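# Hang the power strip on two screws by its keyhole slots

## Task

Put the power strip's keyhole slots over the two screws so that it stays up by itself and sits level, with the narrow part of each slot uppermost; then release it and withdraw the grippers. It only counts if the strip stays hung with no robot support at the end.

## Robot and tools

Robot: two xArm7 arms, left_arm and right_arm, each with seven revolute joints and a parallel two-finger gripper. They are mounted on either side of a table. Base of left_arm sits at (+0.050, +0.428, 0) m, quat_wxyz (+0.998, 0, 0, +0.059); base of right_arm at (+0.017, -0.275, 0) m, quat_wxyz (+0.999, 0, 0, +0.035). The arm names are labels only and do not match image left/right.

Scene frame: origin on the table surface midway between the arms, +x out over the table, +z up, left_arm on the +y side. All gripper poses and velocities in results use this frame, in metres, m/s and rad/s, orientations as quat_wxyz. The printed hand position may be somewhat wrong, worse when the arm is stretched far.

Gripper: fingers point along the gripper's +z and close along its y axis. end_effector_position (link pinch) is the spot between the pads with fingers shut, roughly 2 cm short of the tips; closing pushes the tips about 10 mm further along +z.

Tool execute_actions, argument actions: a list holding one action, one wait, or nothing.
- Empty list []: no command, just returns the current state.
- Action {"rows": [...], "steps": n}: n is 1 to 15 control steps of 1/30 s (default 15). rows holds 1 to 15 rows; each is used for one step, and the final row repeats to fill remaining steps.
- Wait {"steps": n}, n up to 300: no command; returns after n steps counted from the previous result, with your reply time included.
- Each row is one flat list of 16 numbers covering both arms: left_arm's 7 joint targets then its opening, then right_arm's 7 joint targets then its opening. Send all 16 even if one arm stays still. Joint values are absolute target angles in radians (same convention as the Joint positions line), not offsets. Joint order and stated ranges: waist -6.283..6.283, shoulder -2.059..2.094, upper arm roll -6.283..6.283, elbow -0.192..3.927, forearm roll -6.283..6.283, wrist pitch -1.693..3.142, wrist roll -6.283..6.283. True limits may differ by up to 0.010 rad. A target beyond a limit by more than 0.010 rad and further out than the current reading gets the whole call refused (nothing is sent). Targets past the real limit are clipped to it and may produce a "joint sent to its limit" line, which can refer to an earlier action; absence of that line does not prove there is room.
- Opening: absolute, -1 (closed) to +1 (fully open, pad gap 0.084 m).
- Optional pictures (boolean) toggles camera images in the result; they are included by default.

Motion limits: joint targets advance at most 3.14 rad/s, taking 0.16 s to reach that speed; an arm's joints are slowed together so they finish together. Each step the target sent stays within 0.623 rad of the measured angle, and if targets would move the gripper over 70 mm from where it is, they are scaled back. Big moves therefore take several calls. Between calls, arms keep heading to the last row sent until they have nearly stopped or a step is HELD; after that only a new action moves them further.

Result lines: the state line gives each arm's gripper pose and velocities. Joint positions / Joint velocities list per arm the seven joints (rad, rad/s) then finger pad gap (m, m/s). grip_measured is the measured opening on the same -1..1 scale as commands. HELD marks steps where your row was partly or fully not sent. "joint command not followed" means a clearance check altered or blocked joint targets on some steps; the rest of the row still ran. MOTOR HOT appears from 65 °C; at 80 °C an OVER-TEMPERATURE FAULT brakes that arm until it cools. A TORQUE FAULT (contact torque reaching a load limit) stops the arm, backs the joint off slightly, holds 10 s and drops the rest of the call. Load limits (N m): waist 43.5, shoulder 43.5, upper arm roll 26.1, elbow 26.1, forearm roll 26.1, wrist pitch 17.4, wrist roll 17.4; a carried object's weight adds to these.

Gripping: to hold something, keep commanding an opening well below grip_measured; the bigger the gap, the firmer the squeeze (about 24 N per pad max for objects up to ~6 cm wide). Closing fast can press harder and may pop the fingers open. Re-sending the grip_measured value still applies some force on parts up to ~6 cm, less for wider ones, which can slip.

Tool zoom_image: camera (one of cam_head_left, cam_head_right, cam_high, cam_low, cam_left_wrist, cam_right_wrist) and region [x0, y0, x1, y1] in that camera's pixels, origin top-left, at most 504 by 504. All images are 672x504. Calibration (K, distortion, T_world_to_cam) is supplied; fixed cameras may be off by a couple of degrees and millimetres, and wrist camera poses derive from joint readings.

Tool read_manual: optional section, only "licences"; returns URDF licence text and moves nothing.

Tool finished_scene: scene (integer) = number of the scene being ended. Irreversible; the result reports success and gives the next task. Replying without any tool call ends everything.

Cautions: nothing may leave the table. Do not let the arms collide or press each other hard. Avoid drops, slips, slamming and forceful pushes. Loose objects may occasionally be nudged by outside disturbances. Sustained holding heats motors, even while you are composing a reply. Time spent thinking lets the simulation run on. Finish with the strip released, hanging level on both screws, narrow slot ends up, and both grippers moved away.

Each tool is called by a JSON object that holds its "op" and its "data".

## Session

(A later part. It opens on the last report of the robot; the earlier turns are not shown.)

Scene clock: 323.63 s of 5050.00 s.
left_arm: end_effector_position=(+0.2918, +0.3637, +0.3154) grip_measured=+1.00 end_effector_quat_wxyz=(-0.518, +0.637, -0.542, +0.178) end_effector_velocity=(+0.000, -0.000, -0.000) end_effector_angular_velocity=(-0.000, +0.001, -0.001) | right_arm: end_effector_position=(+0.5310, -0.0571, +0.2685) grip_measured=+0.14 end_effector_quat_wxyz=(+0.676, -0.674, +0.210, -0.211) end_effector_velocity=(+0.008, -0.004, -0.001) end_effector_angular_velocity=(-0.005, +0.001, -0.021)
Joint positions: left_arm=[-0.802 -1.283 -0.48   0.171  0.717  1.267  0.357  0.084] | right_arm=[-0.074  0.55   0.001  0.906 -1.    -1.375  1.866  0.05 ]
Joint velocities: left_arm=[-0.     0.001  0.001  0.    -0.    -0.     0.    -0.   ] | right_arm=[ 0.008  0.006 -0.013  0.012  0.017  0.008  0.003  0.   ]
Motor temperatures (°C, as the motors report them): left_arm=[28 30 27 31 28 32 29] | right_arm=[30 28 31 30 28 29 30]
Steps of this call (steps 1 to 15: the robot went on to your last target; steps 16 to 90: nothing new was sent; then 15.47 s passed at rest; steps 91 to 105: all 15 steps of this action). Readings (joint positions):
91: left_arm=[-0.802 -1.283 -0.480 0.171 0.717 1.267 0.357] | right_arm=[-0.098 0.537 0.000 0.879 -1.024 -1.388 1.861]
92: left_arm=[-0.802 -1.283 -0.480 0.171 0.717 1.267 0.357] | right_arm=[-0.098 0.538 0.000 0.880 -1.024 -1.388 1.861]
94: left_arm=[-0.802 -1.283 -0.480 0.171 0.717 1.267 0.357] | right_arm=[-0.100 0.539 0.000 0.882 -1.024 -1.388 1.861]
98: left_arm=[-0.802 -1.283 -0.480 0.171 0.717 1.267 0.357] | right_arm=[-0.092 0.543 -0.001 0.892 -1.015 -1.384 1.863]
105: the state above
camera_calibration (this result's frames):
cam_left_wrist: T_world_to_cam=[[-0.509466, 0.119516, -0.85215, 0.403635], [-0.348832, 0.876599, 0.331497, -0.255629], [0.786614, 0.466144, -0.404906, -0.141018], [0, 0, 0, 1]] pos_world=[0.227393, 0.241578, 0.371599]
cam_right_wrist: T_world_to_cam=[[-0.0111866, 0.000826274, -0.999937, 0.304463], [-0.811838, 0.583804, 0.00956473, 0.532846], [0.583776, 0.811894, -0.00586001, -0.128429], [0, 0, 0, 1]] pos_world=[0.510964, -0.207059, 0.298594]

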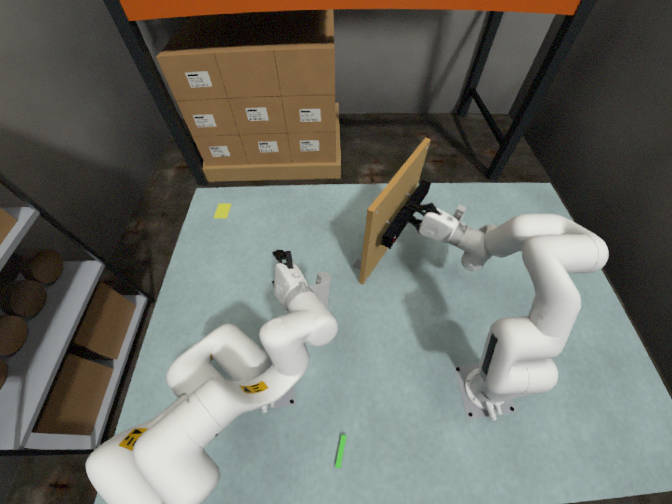

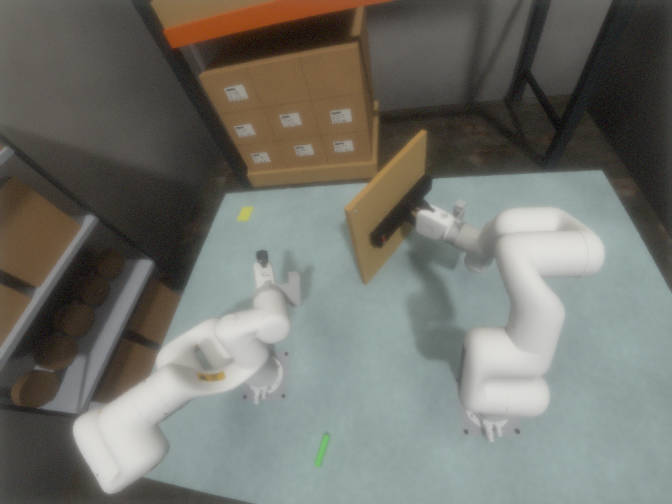

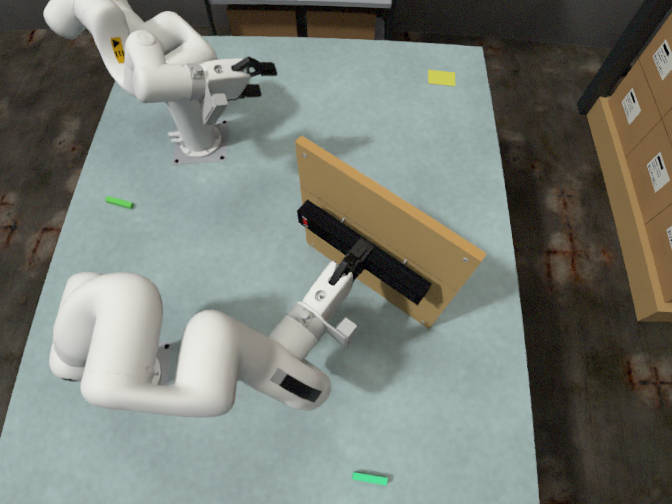

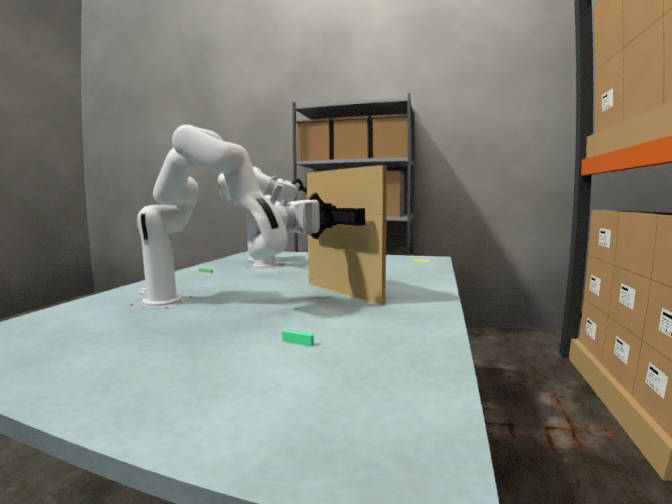

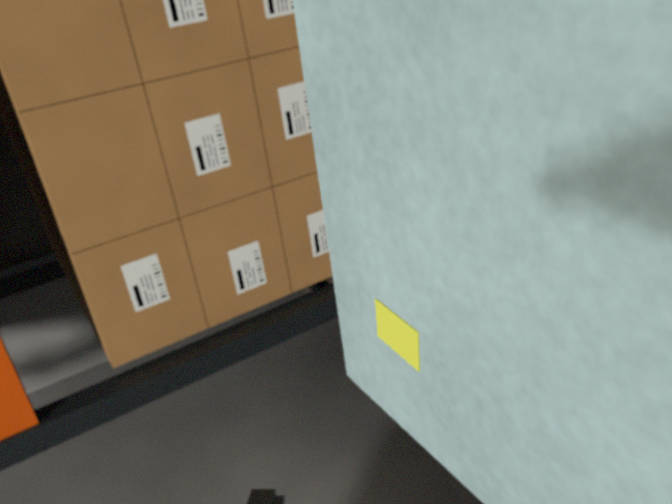

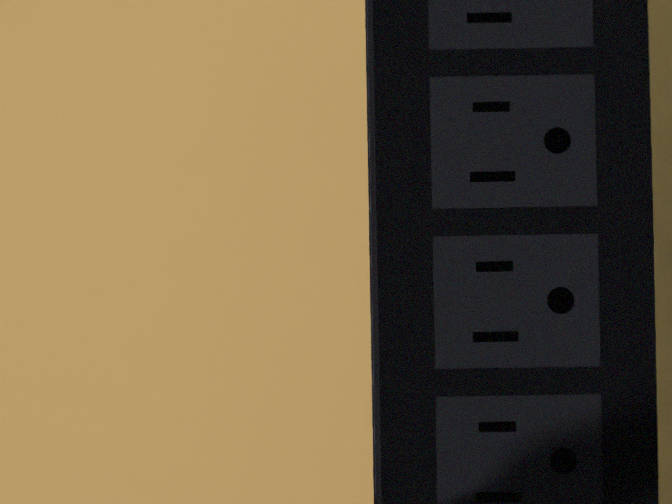

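{"op": "execute_actions", "data": {"actions": [{"rows":[[-0.802,-1.283,-0.48,0.171,0.717,1.267,0.357,1,-0.066,0.558,0,0.9185,-0.990,-1.370,1.8685,-0.5],[-0.802,-1.283,-0.48,0.171,0.717,1.267,0.357,1,-0.066,0.558,0,0.9185,-0.990,-1.370,1.8685,-0.5],[-0.802,-1.283,-0.48,0.171,0.717,1.267,0.357,1,-0.066,0.558,0,0.9185,-0.990,-1.370,1.8685,-0.5],[-0.802,-1.283,-0.48,0.171,0.717,1.267,0.357,1,-0.066,0.558,0,0.9185,-0.990,-1.370,1.8685,-0.5],[-0.802,-1.283,-0.48,0.171,0.717,1.267,0.357,1,-0.066,0.558,0,0.9185,-0.990,-1.370,1.8685,-0.5],[-0.802,-1.283,-0.48,0.171,0.717,1.267,0.357,1,-0.057,0.562,0,0.926,-0.9817,-1.3655,1.870,-0.5]]}]}}

{"op": "zoom_image", "data": {"camera": "cam_high", "region": [285, 190, 445, 320]}}

Scene clock: 333.37 s of 5050.00 s.
left_arm: end_effector_position=(+0.2918, +0.3637, +0.3154) grip_measured=+1.00 end_effector_quat_wxyz=(-0.518, +0.637, -0.542, +0.178) end_effector_velocity=(+0.000, -0.001, +0.000) end_effector_angular_velocity=(-0.001, -0.001, -0.002) | right_arm: end_effector_position=(+0.5363, -0.0508, +0.2679) grip_measured=+0.14 end_effector_quat_wxyz=(+0.676, -0.674, +0.211, -0.212) end_effector_velocity=(+0.002, -0.001, -0.001) end_effector_angular_velocity=(-0.002, +0.000, -0.005)
Joint positions: left_arm=[-0.802 -1.283 -0.48   0.171  0.717  1.267  0.357  0.084] | right_arm=[-0.057  0.562 -0.     0.926 -0.982 -1.366  1.87   0.05 ]
Joint velocities: left_arm=[-0.    -0.001 -0.     0.001 -0.    -0.002  0.    -0.   ] | right_arm=[ 0.001  0.001 -0.004  0.003  0.003  0.002  0.001 -0.   ]
Motor temperatures (°C, as the motors report them): left_arm=[28 30 27 31 28 32 29] | right_arm=[30 28 31 30 28 29 30]
Steps of this call (steps 1 to 15: the robot went on to your last target; steps 16 to 90: nothing new was sent; then 6.23 s passed at rest; steps 91 to 105: all 15 steps of this action). Readings (joint positions):
91: left_arm=[-0.802 -1.283 -0.480 0.171 0.717 1.267 0.357] | right_arm=[-0.073 0.551 -0.000 0.908 -0.998 -1.374 1.867]
92: left_arm=[-0.802 -1.283 -0.480 0.171 0.717 1.267 0.357] | right_arm=[-0.072 0.552 -0.000 0.909 -0.997 -1.374 1.867]
94: left_arm=[-0.802 -1.283 -0.480 0.171 0.717 1.267 0.357] | right_arm=[-0.069 0.555 -0.000 0.915 -0.993 -1.372 1.868]
98: left_arm=[-0.802 -1.283 -0.480 0.171 0.717 1.267 0.357] | right_arm=[-0.063 0.559 -0.000 0.921 -0.987 -1.368 1.869]
105: the state above
camera_calibration (this result's frames):
cam_left_wrist: T_world_to_cam=[[-0.509466, 0.119516, -0.852151, 0.403635], [-0.348831, 0.876599, 0.331497, -0.255629], [0.786614, 0.466143, -0.404906, -0.141018], [0, 0, 0, 1]] pos_world=[0.227393, 0.241578, 0.371599]
cam_right_wrist: T_world_to_cam=[[-0.0113778, 0.0015546, -0.999934, 0.303995], [-0.81016, 0.586122, 0.0101297, 0.532539], [0.586099, 0.810222, -0.0054093, -0.138045], [0, 0, 0, 1]] pos_world=[0.515809, -0.200758, 0.297834]

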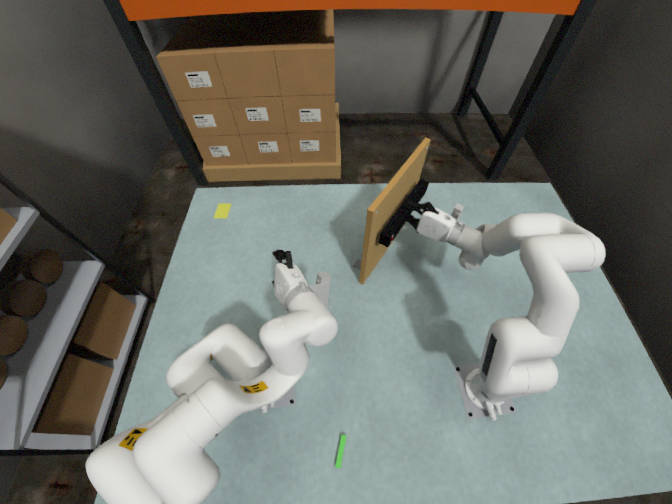

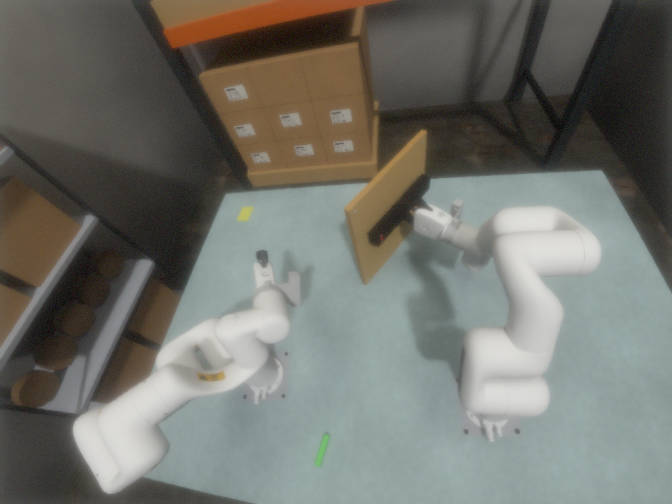

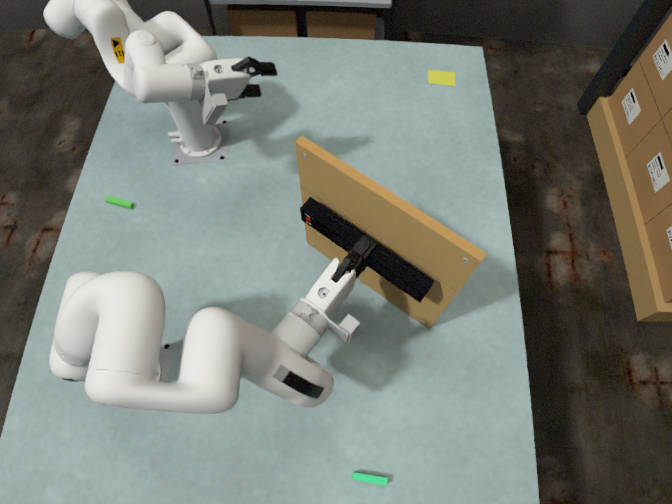

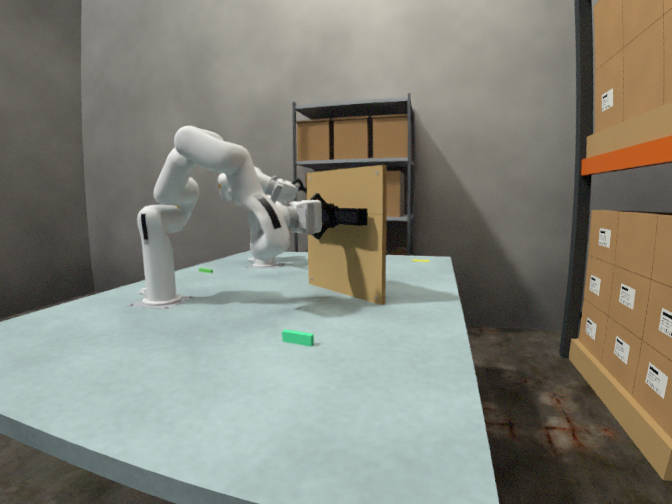

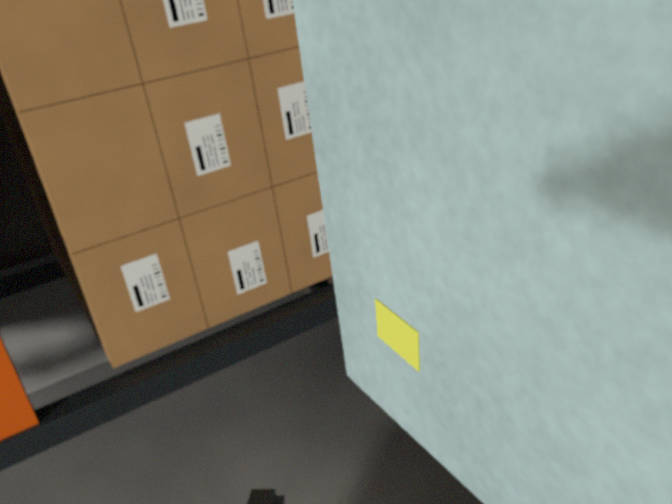

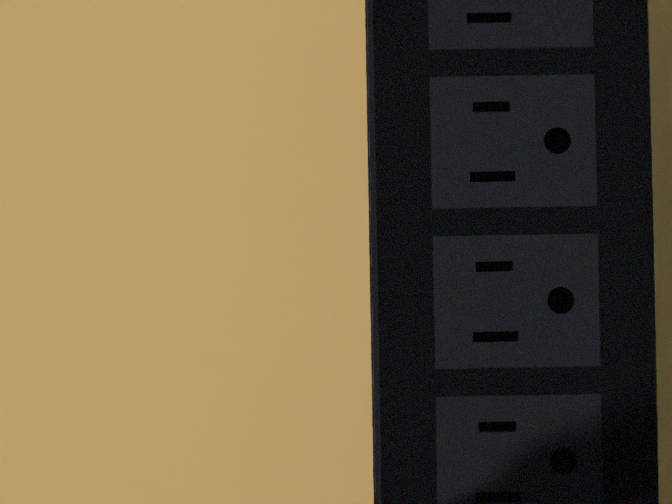

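Region (285, 190, 445, 320) of cam_high's 672x504 image, scaled by 3.150, with more detail than that image has; it fills the top 410 rows of this view, and the rest is white.

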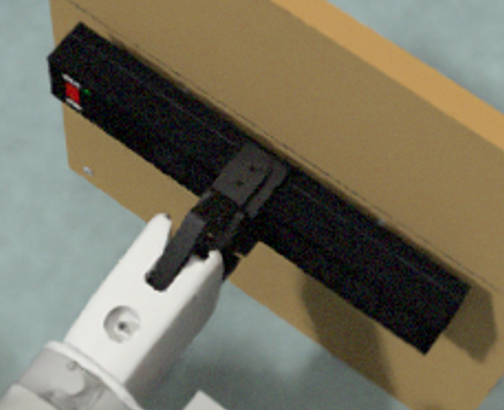

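{"op": "execute_actions", "data": {"actions": [{"rows":[[-0.802,-1.283,-0.48,0.171,0.717,1.267,0.357,1,-0.048,0.566,0,0.934,-0.9735,-1.361,1.872,-0.5],[-0.802,-1.283,-0.48,0.171,0.717,1.267,0.357,1,-0.048,0.566,0,0.934,-0.9735,-1.361,1.872,-0.5],[-0.802,-1.283,-0.48,0.171,0.717,1.267,0.357,1,-0.048,0.566,0,0.934,-0.9735,-1.361,1.872,-0.5],[-0.802,-1.283,-0.48,0.171,0.717,1.267,0.357,1,-0.048,0.566,0,0.934,-0.9735,-1.361,1.872,-0.5],[-0.802,-1.283,-0.48,0.171,0.717,1.267,0.357,1,-0.048,0.566,0,0.934,-0.9735,-1.361,1.872,-0.5],[-0.802,-1.283,-0.48,0.171,0.717,1.267,0.357,1,-0.039,0.570,0,0.942,-0.965,-1.3565,1.874,-0.5]]}]}}

{"op": "zoom_image", "data": {"camera": "cam_high", "region": [285, 190, 445, 320]}}

Scene clock: 345.20 s of 5050.00 s.
left_arm: end_effector_position=(+0.2918, +0.3637, +0.3154) grip_measured=+1.00 end_effector_quat_wxyz=(-0.518, +0.637, -0.542, +0.178) end_effector_velocity=(-0.000, -0.000, +0.000) end_effector_angular_velocity=(-0.000, -0.001, -0.001) | right_arm: end_effector_position=(+0.5406, -0.0453, +0.2678) grip_measured=+0.14 end_effector_quat_wxyz=(+0.676, -0.673, +0.212, -0.213) end_effector_velocity=(+0.003, +0.005, -0.000) end_effector_angular_velocity=(-0.003, +0.001, +0.000)
Joint positions: left_arm=[-0.802 -1.283 -0.48   0.171  0.717  1.267  0.357  0.084] | right_arm=[-0.041  0.57  -0.002  0.941 -0.965 -1.358  1.874  0.05 ]
Joint velocities: left_arm=[-0.    -0.    -0.001  0.001 -0.    -0.     0.     0.   ] | right_arm=[0.007 0.003 0.005 0.01  0.007 0.012 0.001 0.   ]
Motor temperatures (°C, as the motors report them): left_arm=[28 30 27 31 28 32 29] | right_arm=[30 28 31 30 28 29 30]
Steps of this call (steps 1 to 15: the robot went on to your last target; steps 16 to 90: nothing new was sent; then 8.33 s passed at rest; steps 91 to 105: all 15 steps of this action). Readings (joint positions):
91: left_arm=[-0.802 -1.283 -0.480 0.171 0.717 1.267 0.357] | right_arm=[-0.057 0.562 -0.000 0.926 -0.982 -1.365 1.870]
92: left_arm=[-0.802 -1.283 -0.480 0.171 0.717 1.267 0.357] | right_arm=[-0.056 0.563 -0.000 0.927 -0.980 -1.365 1.870]
94: left_arm=[-0.802 -1.283 -0.480 0.171 0.717 1.267 0.357] | right_arm=[-0.052 0.565 -0.000 0.931 -0.976 -1.362 1.871]
98: left_arm=[-0.802 -1.283 -0.480 0.171 0.717 1.267 0.357] | right_arm=[-0.046 0.567 -0.003 0.934 -0.971 -1.363 1.873]
105: the state above
camera_calibration (this result's frames):
cam_left_wrist: T_world_to_cam=[[-0.509466, 0.119516, -0.85215, 0.403635], [-0.348832, 0.876599, 0.331497, -0.255629], [0.786614, 0.466143, -0.404906, -0.141018], [0, 0, 0, 1]] pos_world=[0.227393, 0.241578, 0.371599]
cam_right_wrist: T_world_to_cam=[[-0.0118787, 0.00269225, -0.999926, 0.304273], [-0.808147, 0.588875, 0.011186, 0.531558], [0.588861, 0.80822, -0.00481934, -0.146767], [0, 0, 0, 1]] pos_world=[0.519617, -0.19522, 0.297597]

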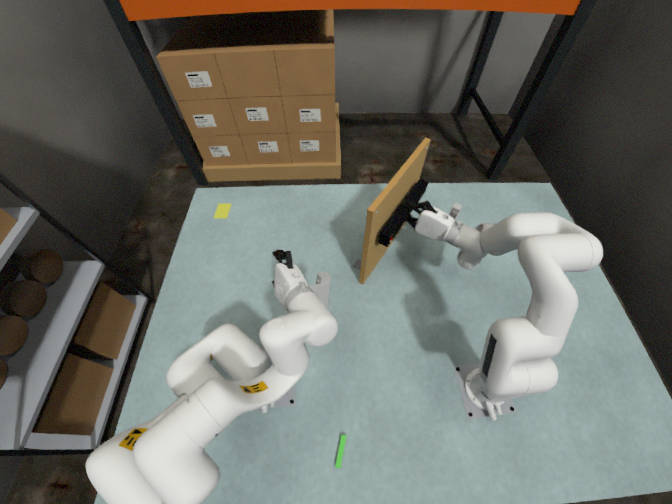

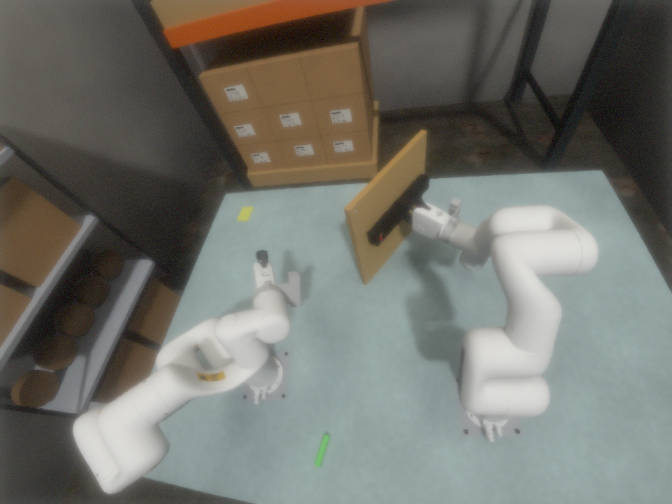

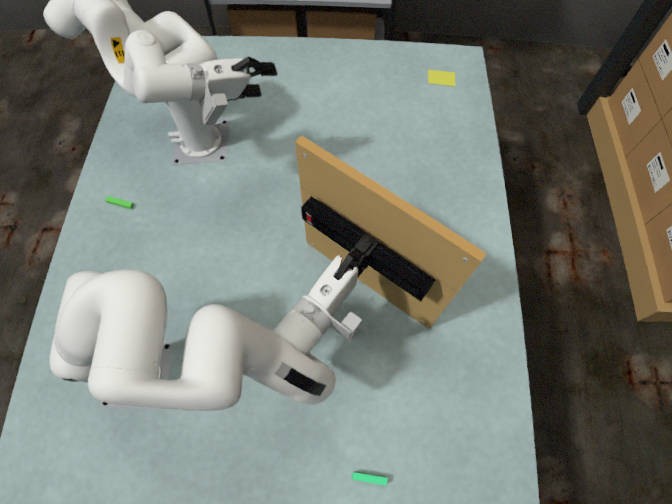

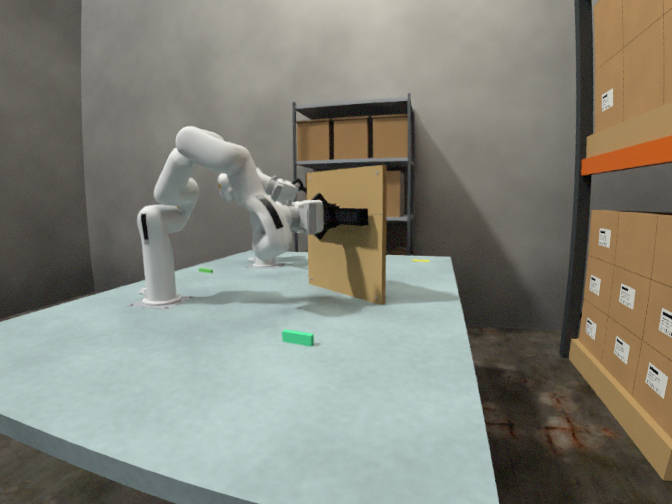

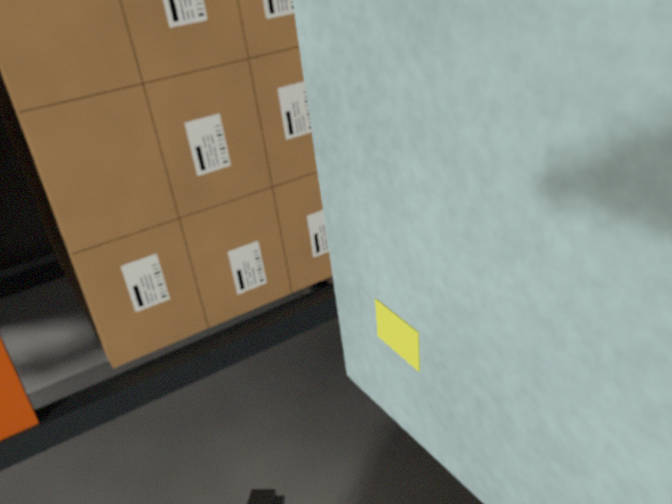

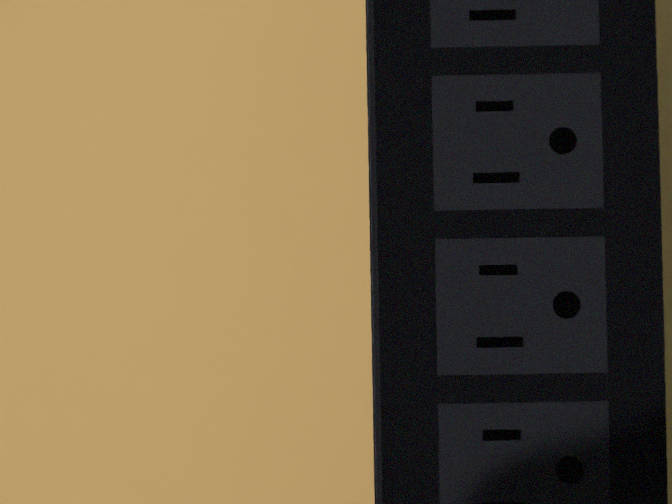

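Region (285, 190, 445, 320) of cam_high's 672x504 image, scaled by 3.150, with more detail than that image has; it fills the top 410 rows of this view, and the rest is white.

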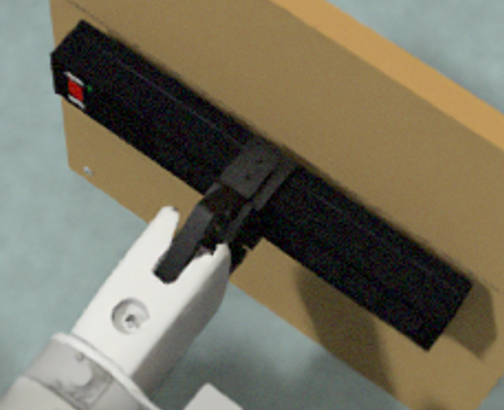

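{"op": "execute_actions", "data": {"actions": [{"rows":[[-0.802,-1.283,-0.48,0.171,0.717,1.267,0.357,1,-0.046,0.567,0,0.936,-0.971,-1.360,1.8725,-0.5],[-0.802,-1.283,-0.48,0.171,0.717,1.267,0.357,1,-0.046,0.567,0,0.936,-0.971,-1.360,1.8725,-0.5],[-0.802,-1.283,-0.48,0.171,0.717,1.267,0.357,1,-0.046,0.567,0,0.936,-0.971,-1.360,1.8725,-0.5],[-0.802,-1.283,-0.48,0.171,0.717,1.267,0.357,1,-0.045,0.581,0,0.9377,-0.9693,-1.366,1.8625,-0.5],[-0.802,-1.283,-0.48,0.171,0.717,1.267,0.357,1,-0.045,0.581,0,0.9377,-0.9693,-1.366,1.8625,-0.5],[-0.802,-1.283,-0.48,0.171,0.717,1.267,0.357,1,-0.045,0.581,0,0.9377,-0.9693,-1.366,1.8625,-0.5],[-0.802,-1.283,-0.48,0.171,0.717,1.267,0.357,1,-0.044,0.596,0,0.9394,-0.9677,-1.372,1.8525,-0.5],[-0.802,-1.283,-0.48,0.171,0.717,1.267,0.357,1,-0.044,0.596,0,0.9394,-0.9677,-1.372,1.8525,-0.5],[-0.802,-1.283,-0.48,0.171,0.717,1.267,0.357,1,-0.044,0.596,0,0.9394,-0.9677,-1.372,1.8525,-0.5],[-0.802,-1.283,-0.48,0.171,0.717,1.267,0.357,1,-0.043,0.610,0,0.941,-0.966,-1.3785,1.8425,-0.5]]}]}}

{"op": "zoom_image", "data": {"camera": "cam_high", "region": [285, 190, 445, 320]}}

Scene clock: 358.90 s of 5050.00 s.
left_arm: end_effector_position=(+0.2918, +0.3637, +0.3154) grip_measured=+1.00 end_effector_quat_wxyz=(-0.518, +0.637, -0.542, +0.178) end_effector_velocity=(+0.000, +0.000, +0.000) end_effector_angular_velocity=(+0.000, +0.000, +0.001) | right_arm: end_effector_position=(+0.5375, -0.0440, +0.2571) grip_measured=+0.17 end_effector_quat_wxyz=(+0.679, -0.672, +0.208, -0.210) end_effector_velocity=(-0.005, +0.004, -0.028) end_effector_angular_velocity=(-0.017, +0.031, +0.010)
Joint positions: left_arm=[-0.802 -1.283 -0.48   0.171  0.717  1.267  0.357  0.084] | right_arm=[-0.042  0.604  0.003  0.943 -0.966 -1.382  1.847  0.051]
Joint velocities: left_arm=[0.    0.    0.001 0.    0.001 0.001 0.    0.   ] | right_arm=[ 0.007  0.048  0.001 -0.01  -0.002 -0.003 -0.031  0.009]
Motor temperatures (°C, as the motors report them): left_arm=[28 30 27 31 28 32 29] | right_arm=[30 28 32 30 28 29 30]
Steps of this call (steps 1 to 15: the robot went on to your last target; steps 16 to 90: nothing new was sent; then 10.20 s passed at rest; steps 91 to 105: all 15 steps of this action). Readings (joint positions):
91: left_arm=[-0.802 -1.283 -0.480 0.171 0.717 1.267 0.357] | right_arm=[-0.039 0.570 0.000 0.942 -0.965 -1.356 1.874]
92: left_arm=[-0.802 -1.283 -0.480 0.171 0.717 1.267 0.357] | right_arm=[-0.040 0.570 0.001 0.942 -0.966 -1.356 1.873]
94: left_arm=[-0.802 -1.283 -0.480 0.171 0.717 1.267 0.357] | right_arm=[-0.042 0.569 0.002 0.940 -0.968 -1.356 1.873]
98: left_arm=[-0.802 -1.283 -0.480 0.171 0.717 1.267 0.357] | right_arm=[-0.043 0.579 0.003 0.940 -0.969 -1.367 1.864]
105: the state above
camera_calibration (this result's frames):
cam_left_wrist: T_world_to_cam=[[-0.509466, 0.119516, -0.85215, 0.403635], [-0.348832, 0.876599, 0.331497, -0.255629], [0.786614, 0.466144, -0.404907, -0.141018], [0, 0, 0, 1]] pos_world=[0.227393, 0.241578, 0.371599]
cam_right_wrist: T_world_to_cam=[[-0.00758985, 0.00819608, -0.999938, 0.291507], [-0.814572, 0.579959, 0.0109366, 0.531499], [0.580013, 0.814604, 0.0022745, -0.142805], [0, 0, 0, 1]] pos_world=[0.517986, -0.194307, 0.286001]

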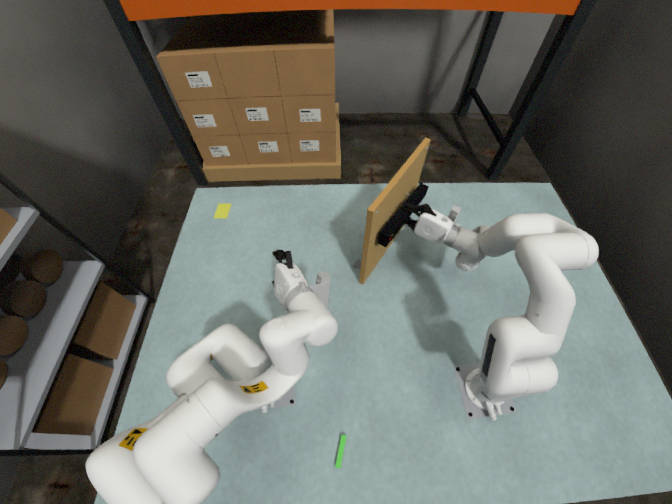

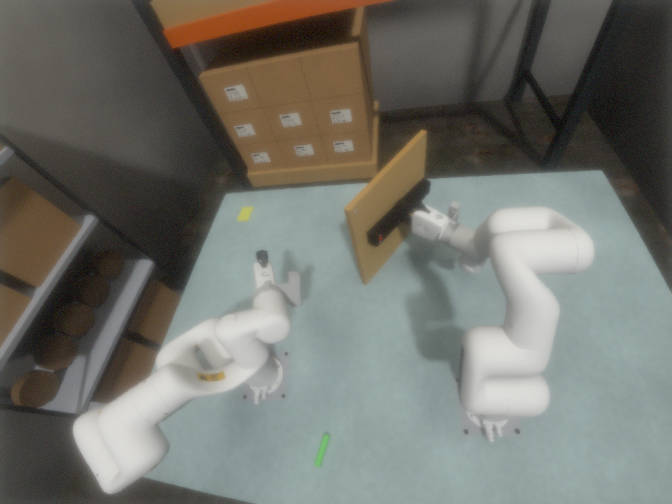

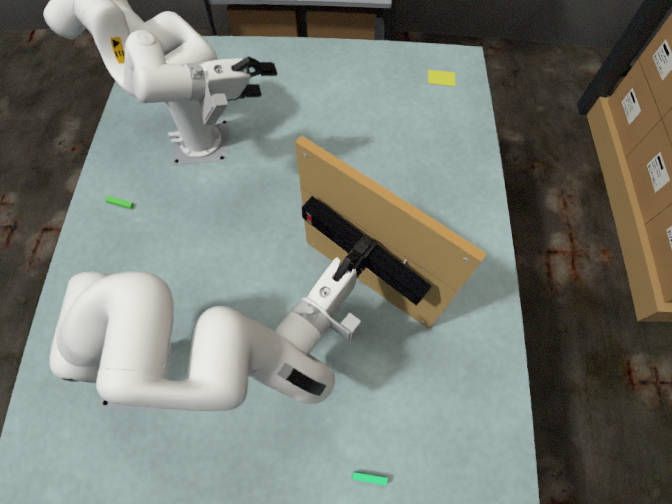

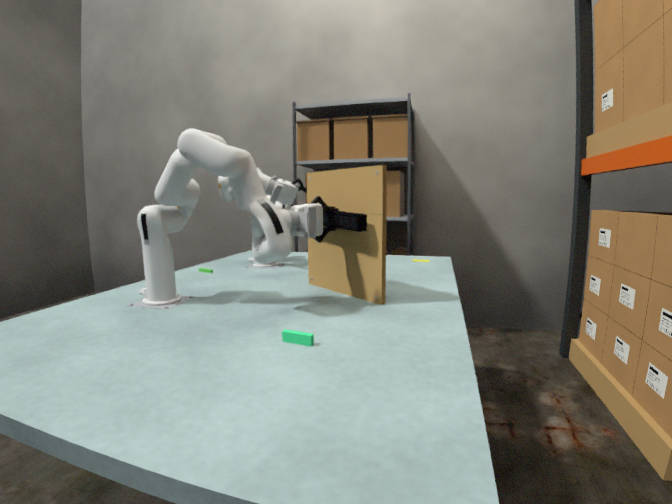

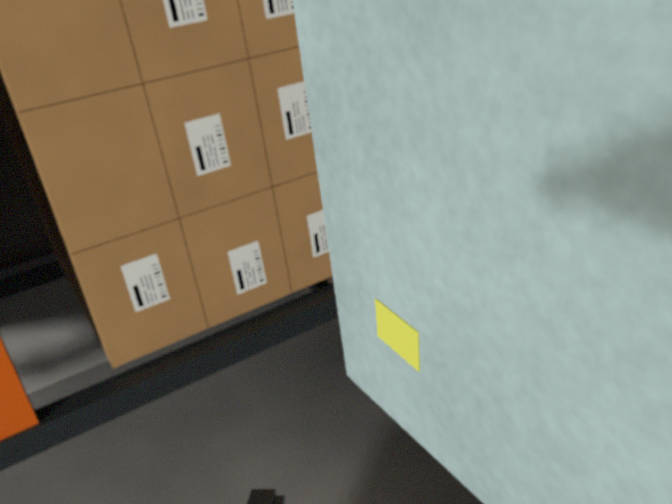

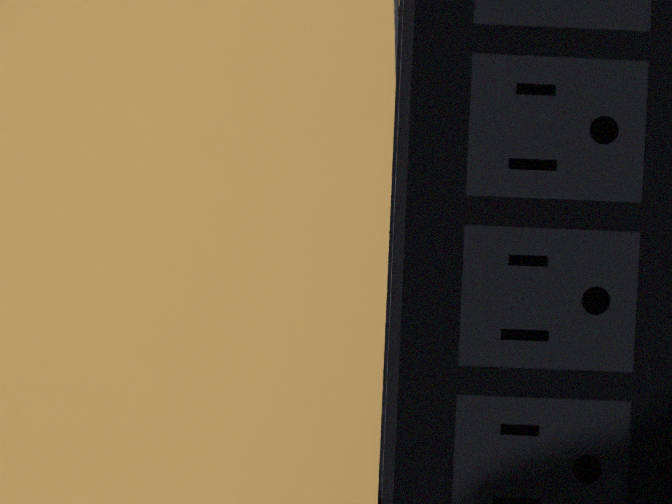

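Region (285, 190, 445, 320) of cam_high's 672x504 image, scaled by 3.150, with more detail than that image has; it fills the top 410 rows of this view, and the rest is white.

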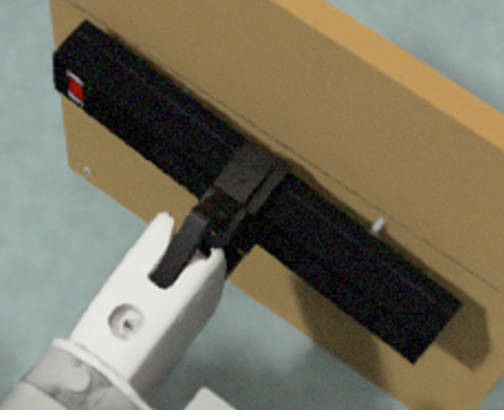

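{"op": "execute_actions", "data": {"actions": [{"rows":[[-0.802,-1.283,-0.48,0.171,0.717,1.267,0.357,1,-0.044,0.596,0,0.9394,-0.9677,-1.372,1.8525,-0.5],[-0.802,-1.283,-0.48,0.171,0.717,1.267,0.357,1,-0.045,0.581,0,0.9377,-0.9693,-1.366,1.8625,-0.5],[-0.802,-1.283,-0.48,0.171,0.717,1.267,0.357,1,-0.045,0.581,0,0.9377,-0.9693,-1.366,1.8625,-0.5],[-0.802,-1.283,-0.48,0.171,0.717,1.267,0.357,1,-0.046,0.567,0,0.936,-0.971,-1.360,1.8725,-0.5],[-0.802,-1.283,-0.48,0.171,0.717,1.267,0.357,1,-0.046,0.567,0,0.936,-0.971,-1.360,1.8725,-0.5],[-0.802,-1.283,-0.48,0.171,0.717,1.267,0.357,1,-0.046,0.567,0,0.936,-0.971,-1.360,1.8725,-0.7]]}]}}

{"op": "zoom_image", "data": {"camera": "cam_high", "region": [295, 190, 445, 310]}}

{"op": "zoom_image", "data": {"camera": "cam_head_left", "region": [360, 170, 450, 260]}}

Scene clock: 373.30 s of 5050.00 s.
left_arm: end_effector_position=(+0.2918, +0.3637, +0.3154) grip_measured=+1.00 end_effector_quat_wxyz=(-0.518, +0.637, -0.542, +0.178) end_effector_velocity=(-0.000, +0.001, -0.001) end_effector_angular_velocity=(+0.001, +0.001, +0.003) | right_arm: end_effector_position=(+0.5387, -0.0459, +0.2679) grip_measured=+0.14 end_effector_quat_wxyz=(+0.676, -0.673, +0.211, -0.212) end_effector_velocity=(-0.007, +0.008, +0.004) end_effector_angular_velocity=(+0.008, -0.001, +0.022)
Joint positions: left_arm=[-0.802 -1.283 -0.48   0.171  0.717  1.267  0.357  0.084] | right_arm=[-0.046  0.568  0.001  0.936 -0.971 -1.361  1.872  0.05 ]
Joint velocities: left_arm=[ 0.     0.    -0.    -0.001 -0.     0.002 -0.    -0.   ] | right_arm=[ 0.007 -0.007  0.008 -0.006 -0.007 -0.005  0.003 -0.001]
Motor temperatures (°C, as the motors report them): left_arm=[28 30 27 31 28 32 29] | right_arm=[30 28 32 30 28 29 30]
Steps of this call (steps 1 to 15: the robot went on to your last target; steps 16 to 110: nothing new was sent; then 10.23 s passed at rest; steps 111 to 125: all 15 steps of this action). Readings (joint positions):
111: left_arm=[-0.802 -1.283 -0.480 0.171 0.717 1.267 0.357] | right_arm=[-0.043 0.610 -0.000 0.941 -0.966 -1.378 1.843]
112: left_arm=[-0.802 -1.283 -0.480 0.171 0.717 1.267 0.357] | right_arm=[-0.043 0.608 -0.000 0.940 -0.966 -1.377 1.845]
114: left_arm=[-0.802 -1.283 -0.480 0.171 0.717 1.267 0.357] | right_arm=[-0.044 0.596 -0.000 0.938 -0.968 -1.372 1.853]
118: left_arm=[-0.802 -1.283 -0.480 0.171 0.717 1.267 0.357] | right_arm=[-0.045 0.572 0.001 0.939 -0.970 -1.363 1.868]
125: the state above
camera_calibration (this result's frames):
cam_left_wrist: T_world_to_cam=[[-0.509466, 0.119516, -0.852151, 0.403635], [-0.348832, 0.876599, 0.331497, -0.255629], [0.786614, 0.466144, -0.404906, -0.141018], [0, 0, 0, 1]] pos_world=[0.227393, 0.241578, 0.371599]
cam_right_wrist: T_world_to_cam=[[-0.0114644, 0.00313086, -0.999929, 0.304185], [-0.810264, 0.58596, 0.0111246, 0.531409], [0.585953, 0.810334, -0.00418088, -0.143614], [0, 0, 0, 1]] pos_world=[0.51822, -0.195962, 0.297651]

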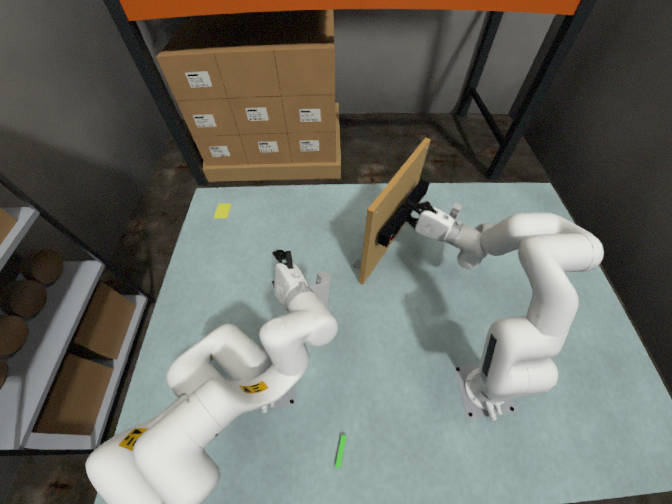

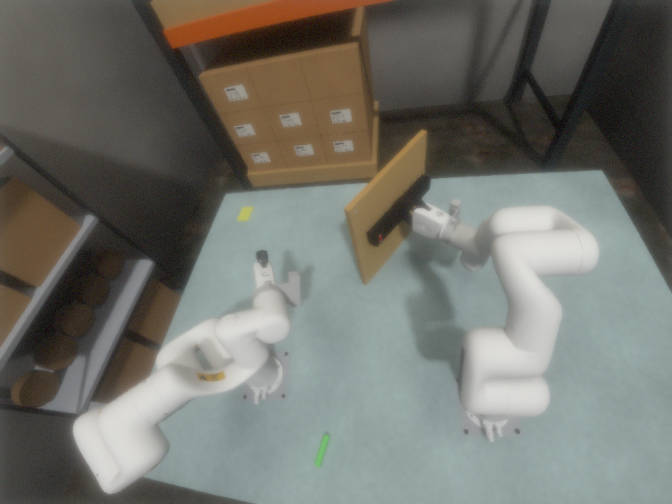

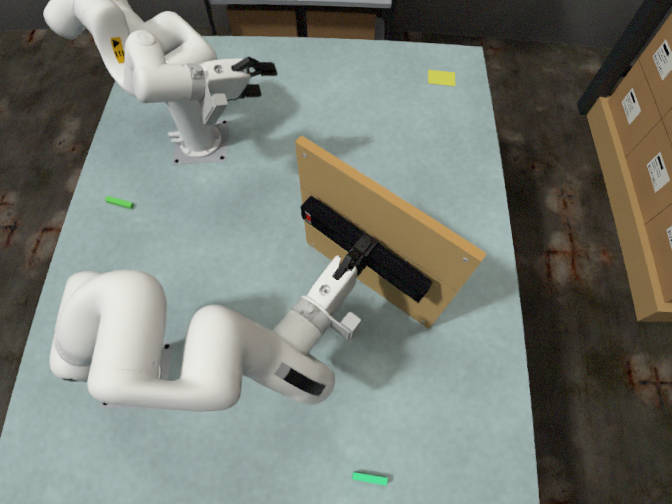

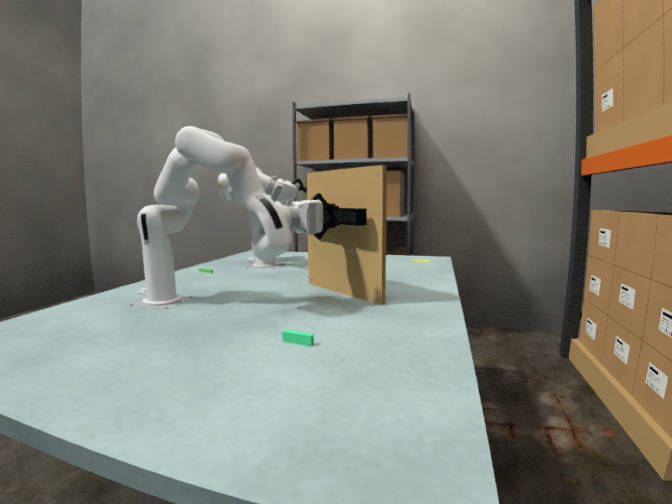

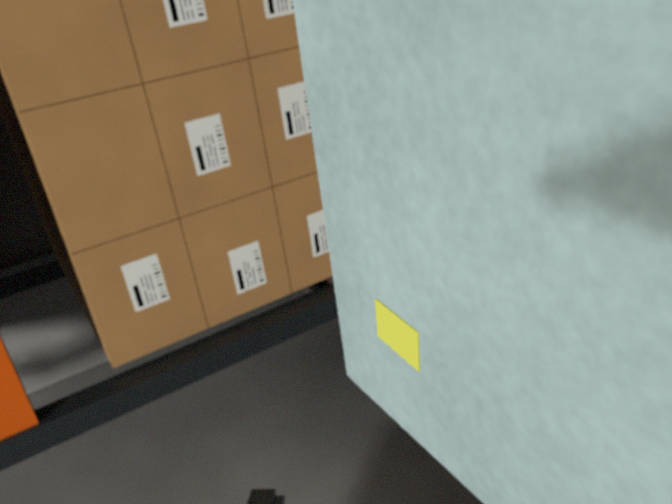

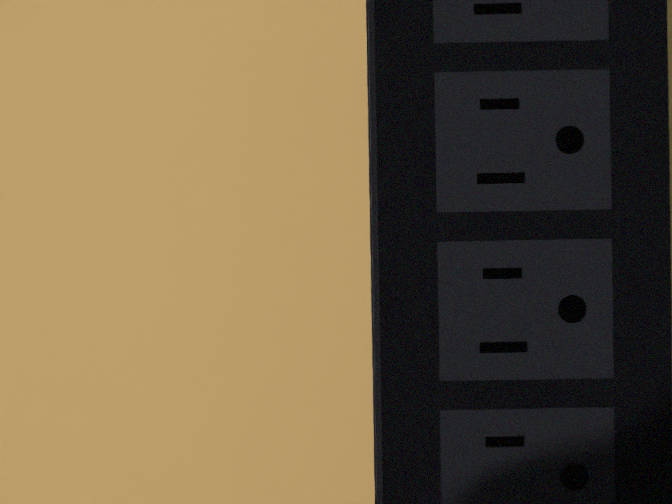

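Region (295, 190, 445, 310) of cam_high's 672x504 image, scaled by 3.360, with more detail than that image has; it fills the top 403 rows of this view, and the rest is white.

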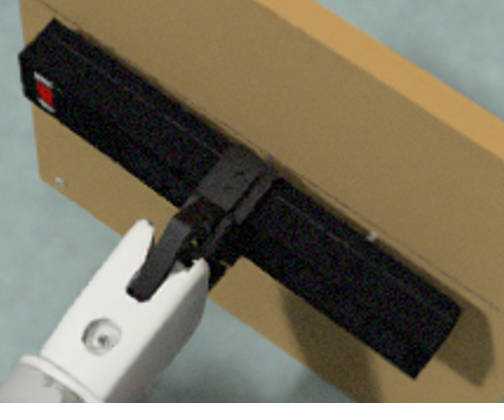

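Region (360, 170, 450, 260) of cam_head_left's 672x504 image, scaled by 5.600, with more detail than that image has.

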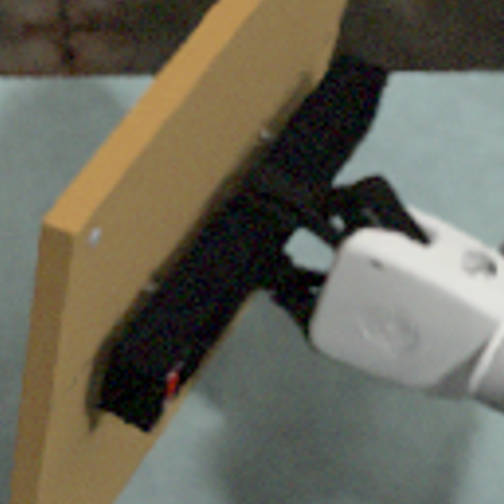

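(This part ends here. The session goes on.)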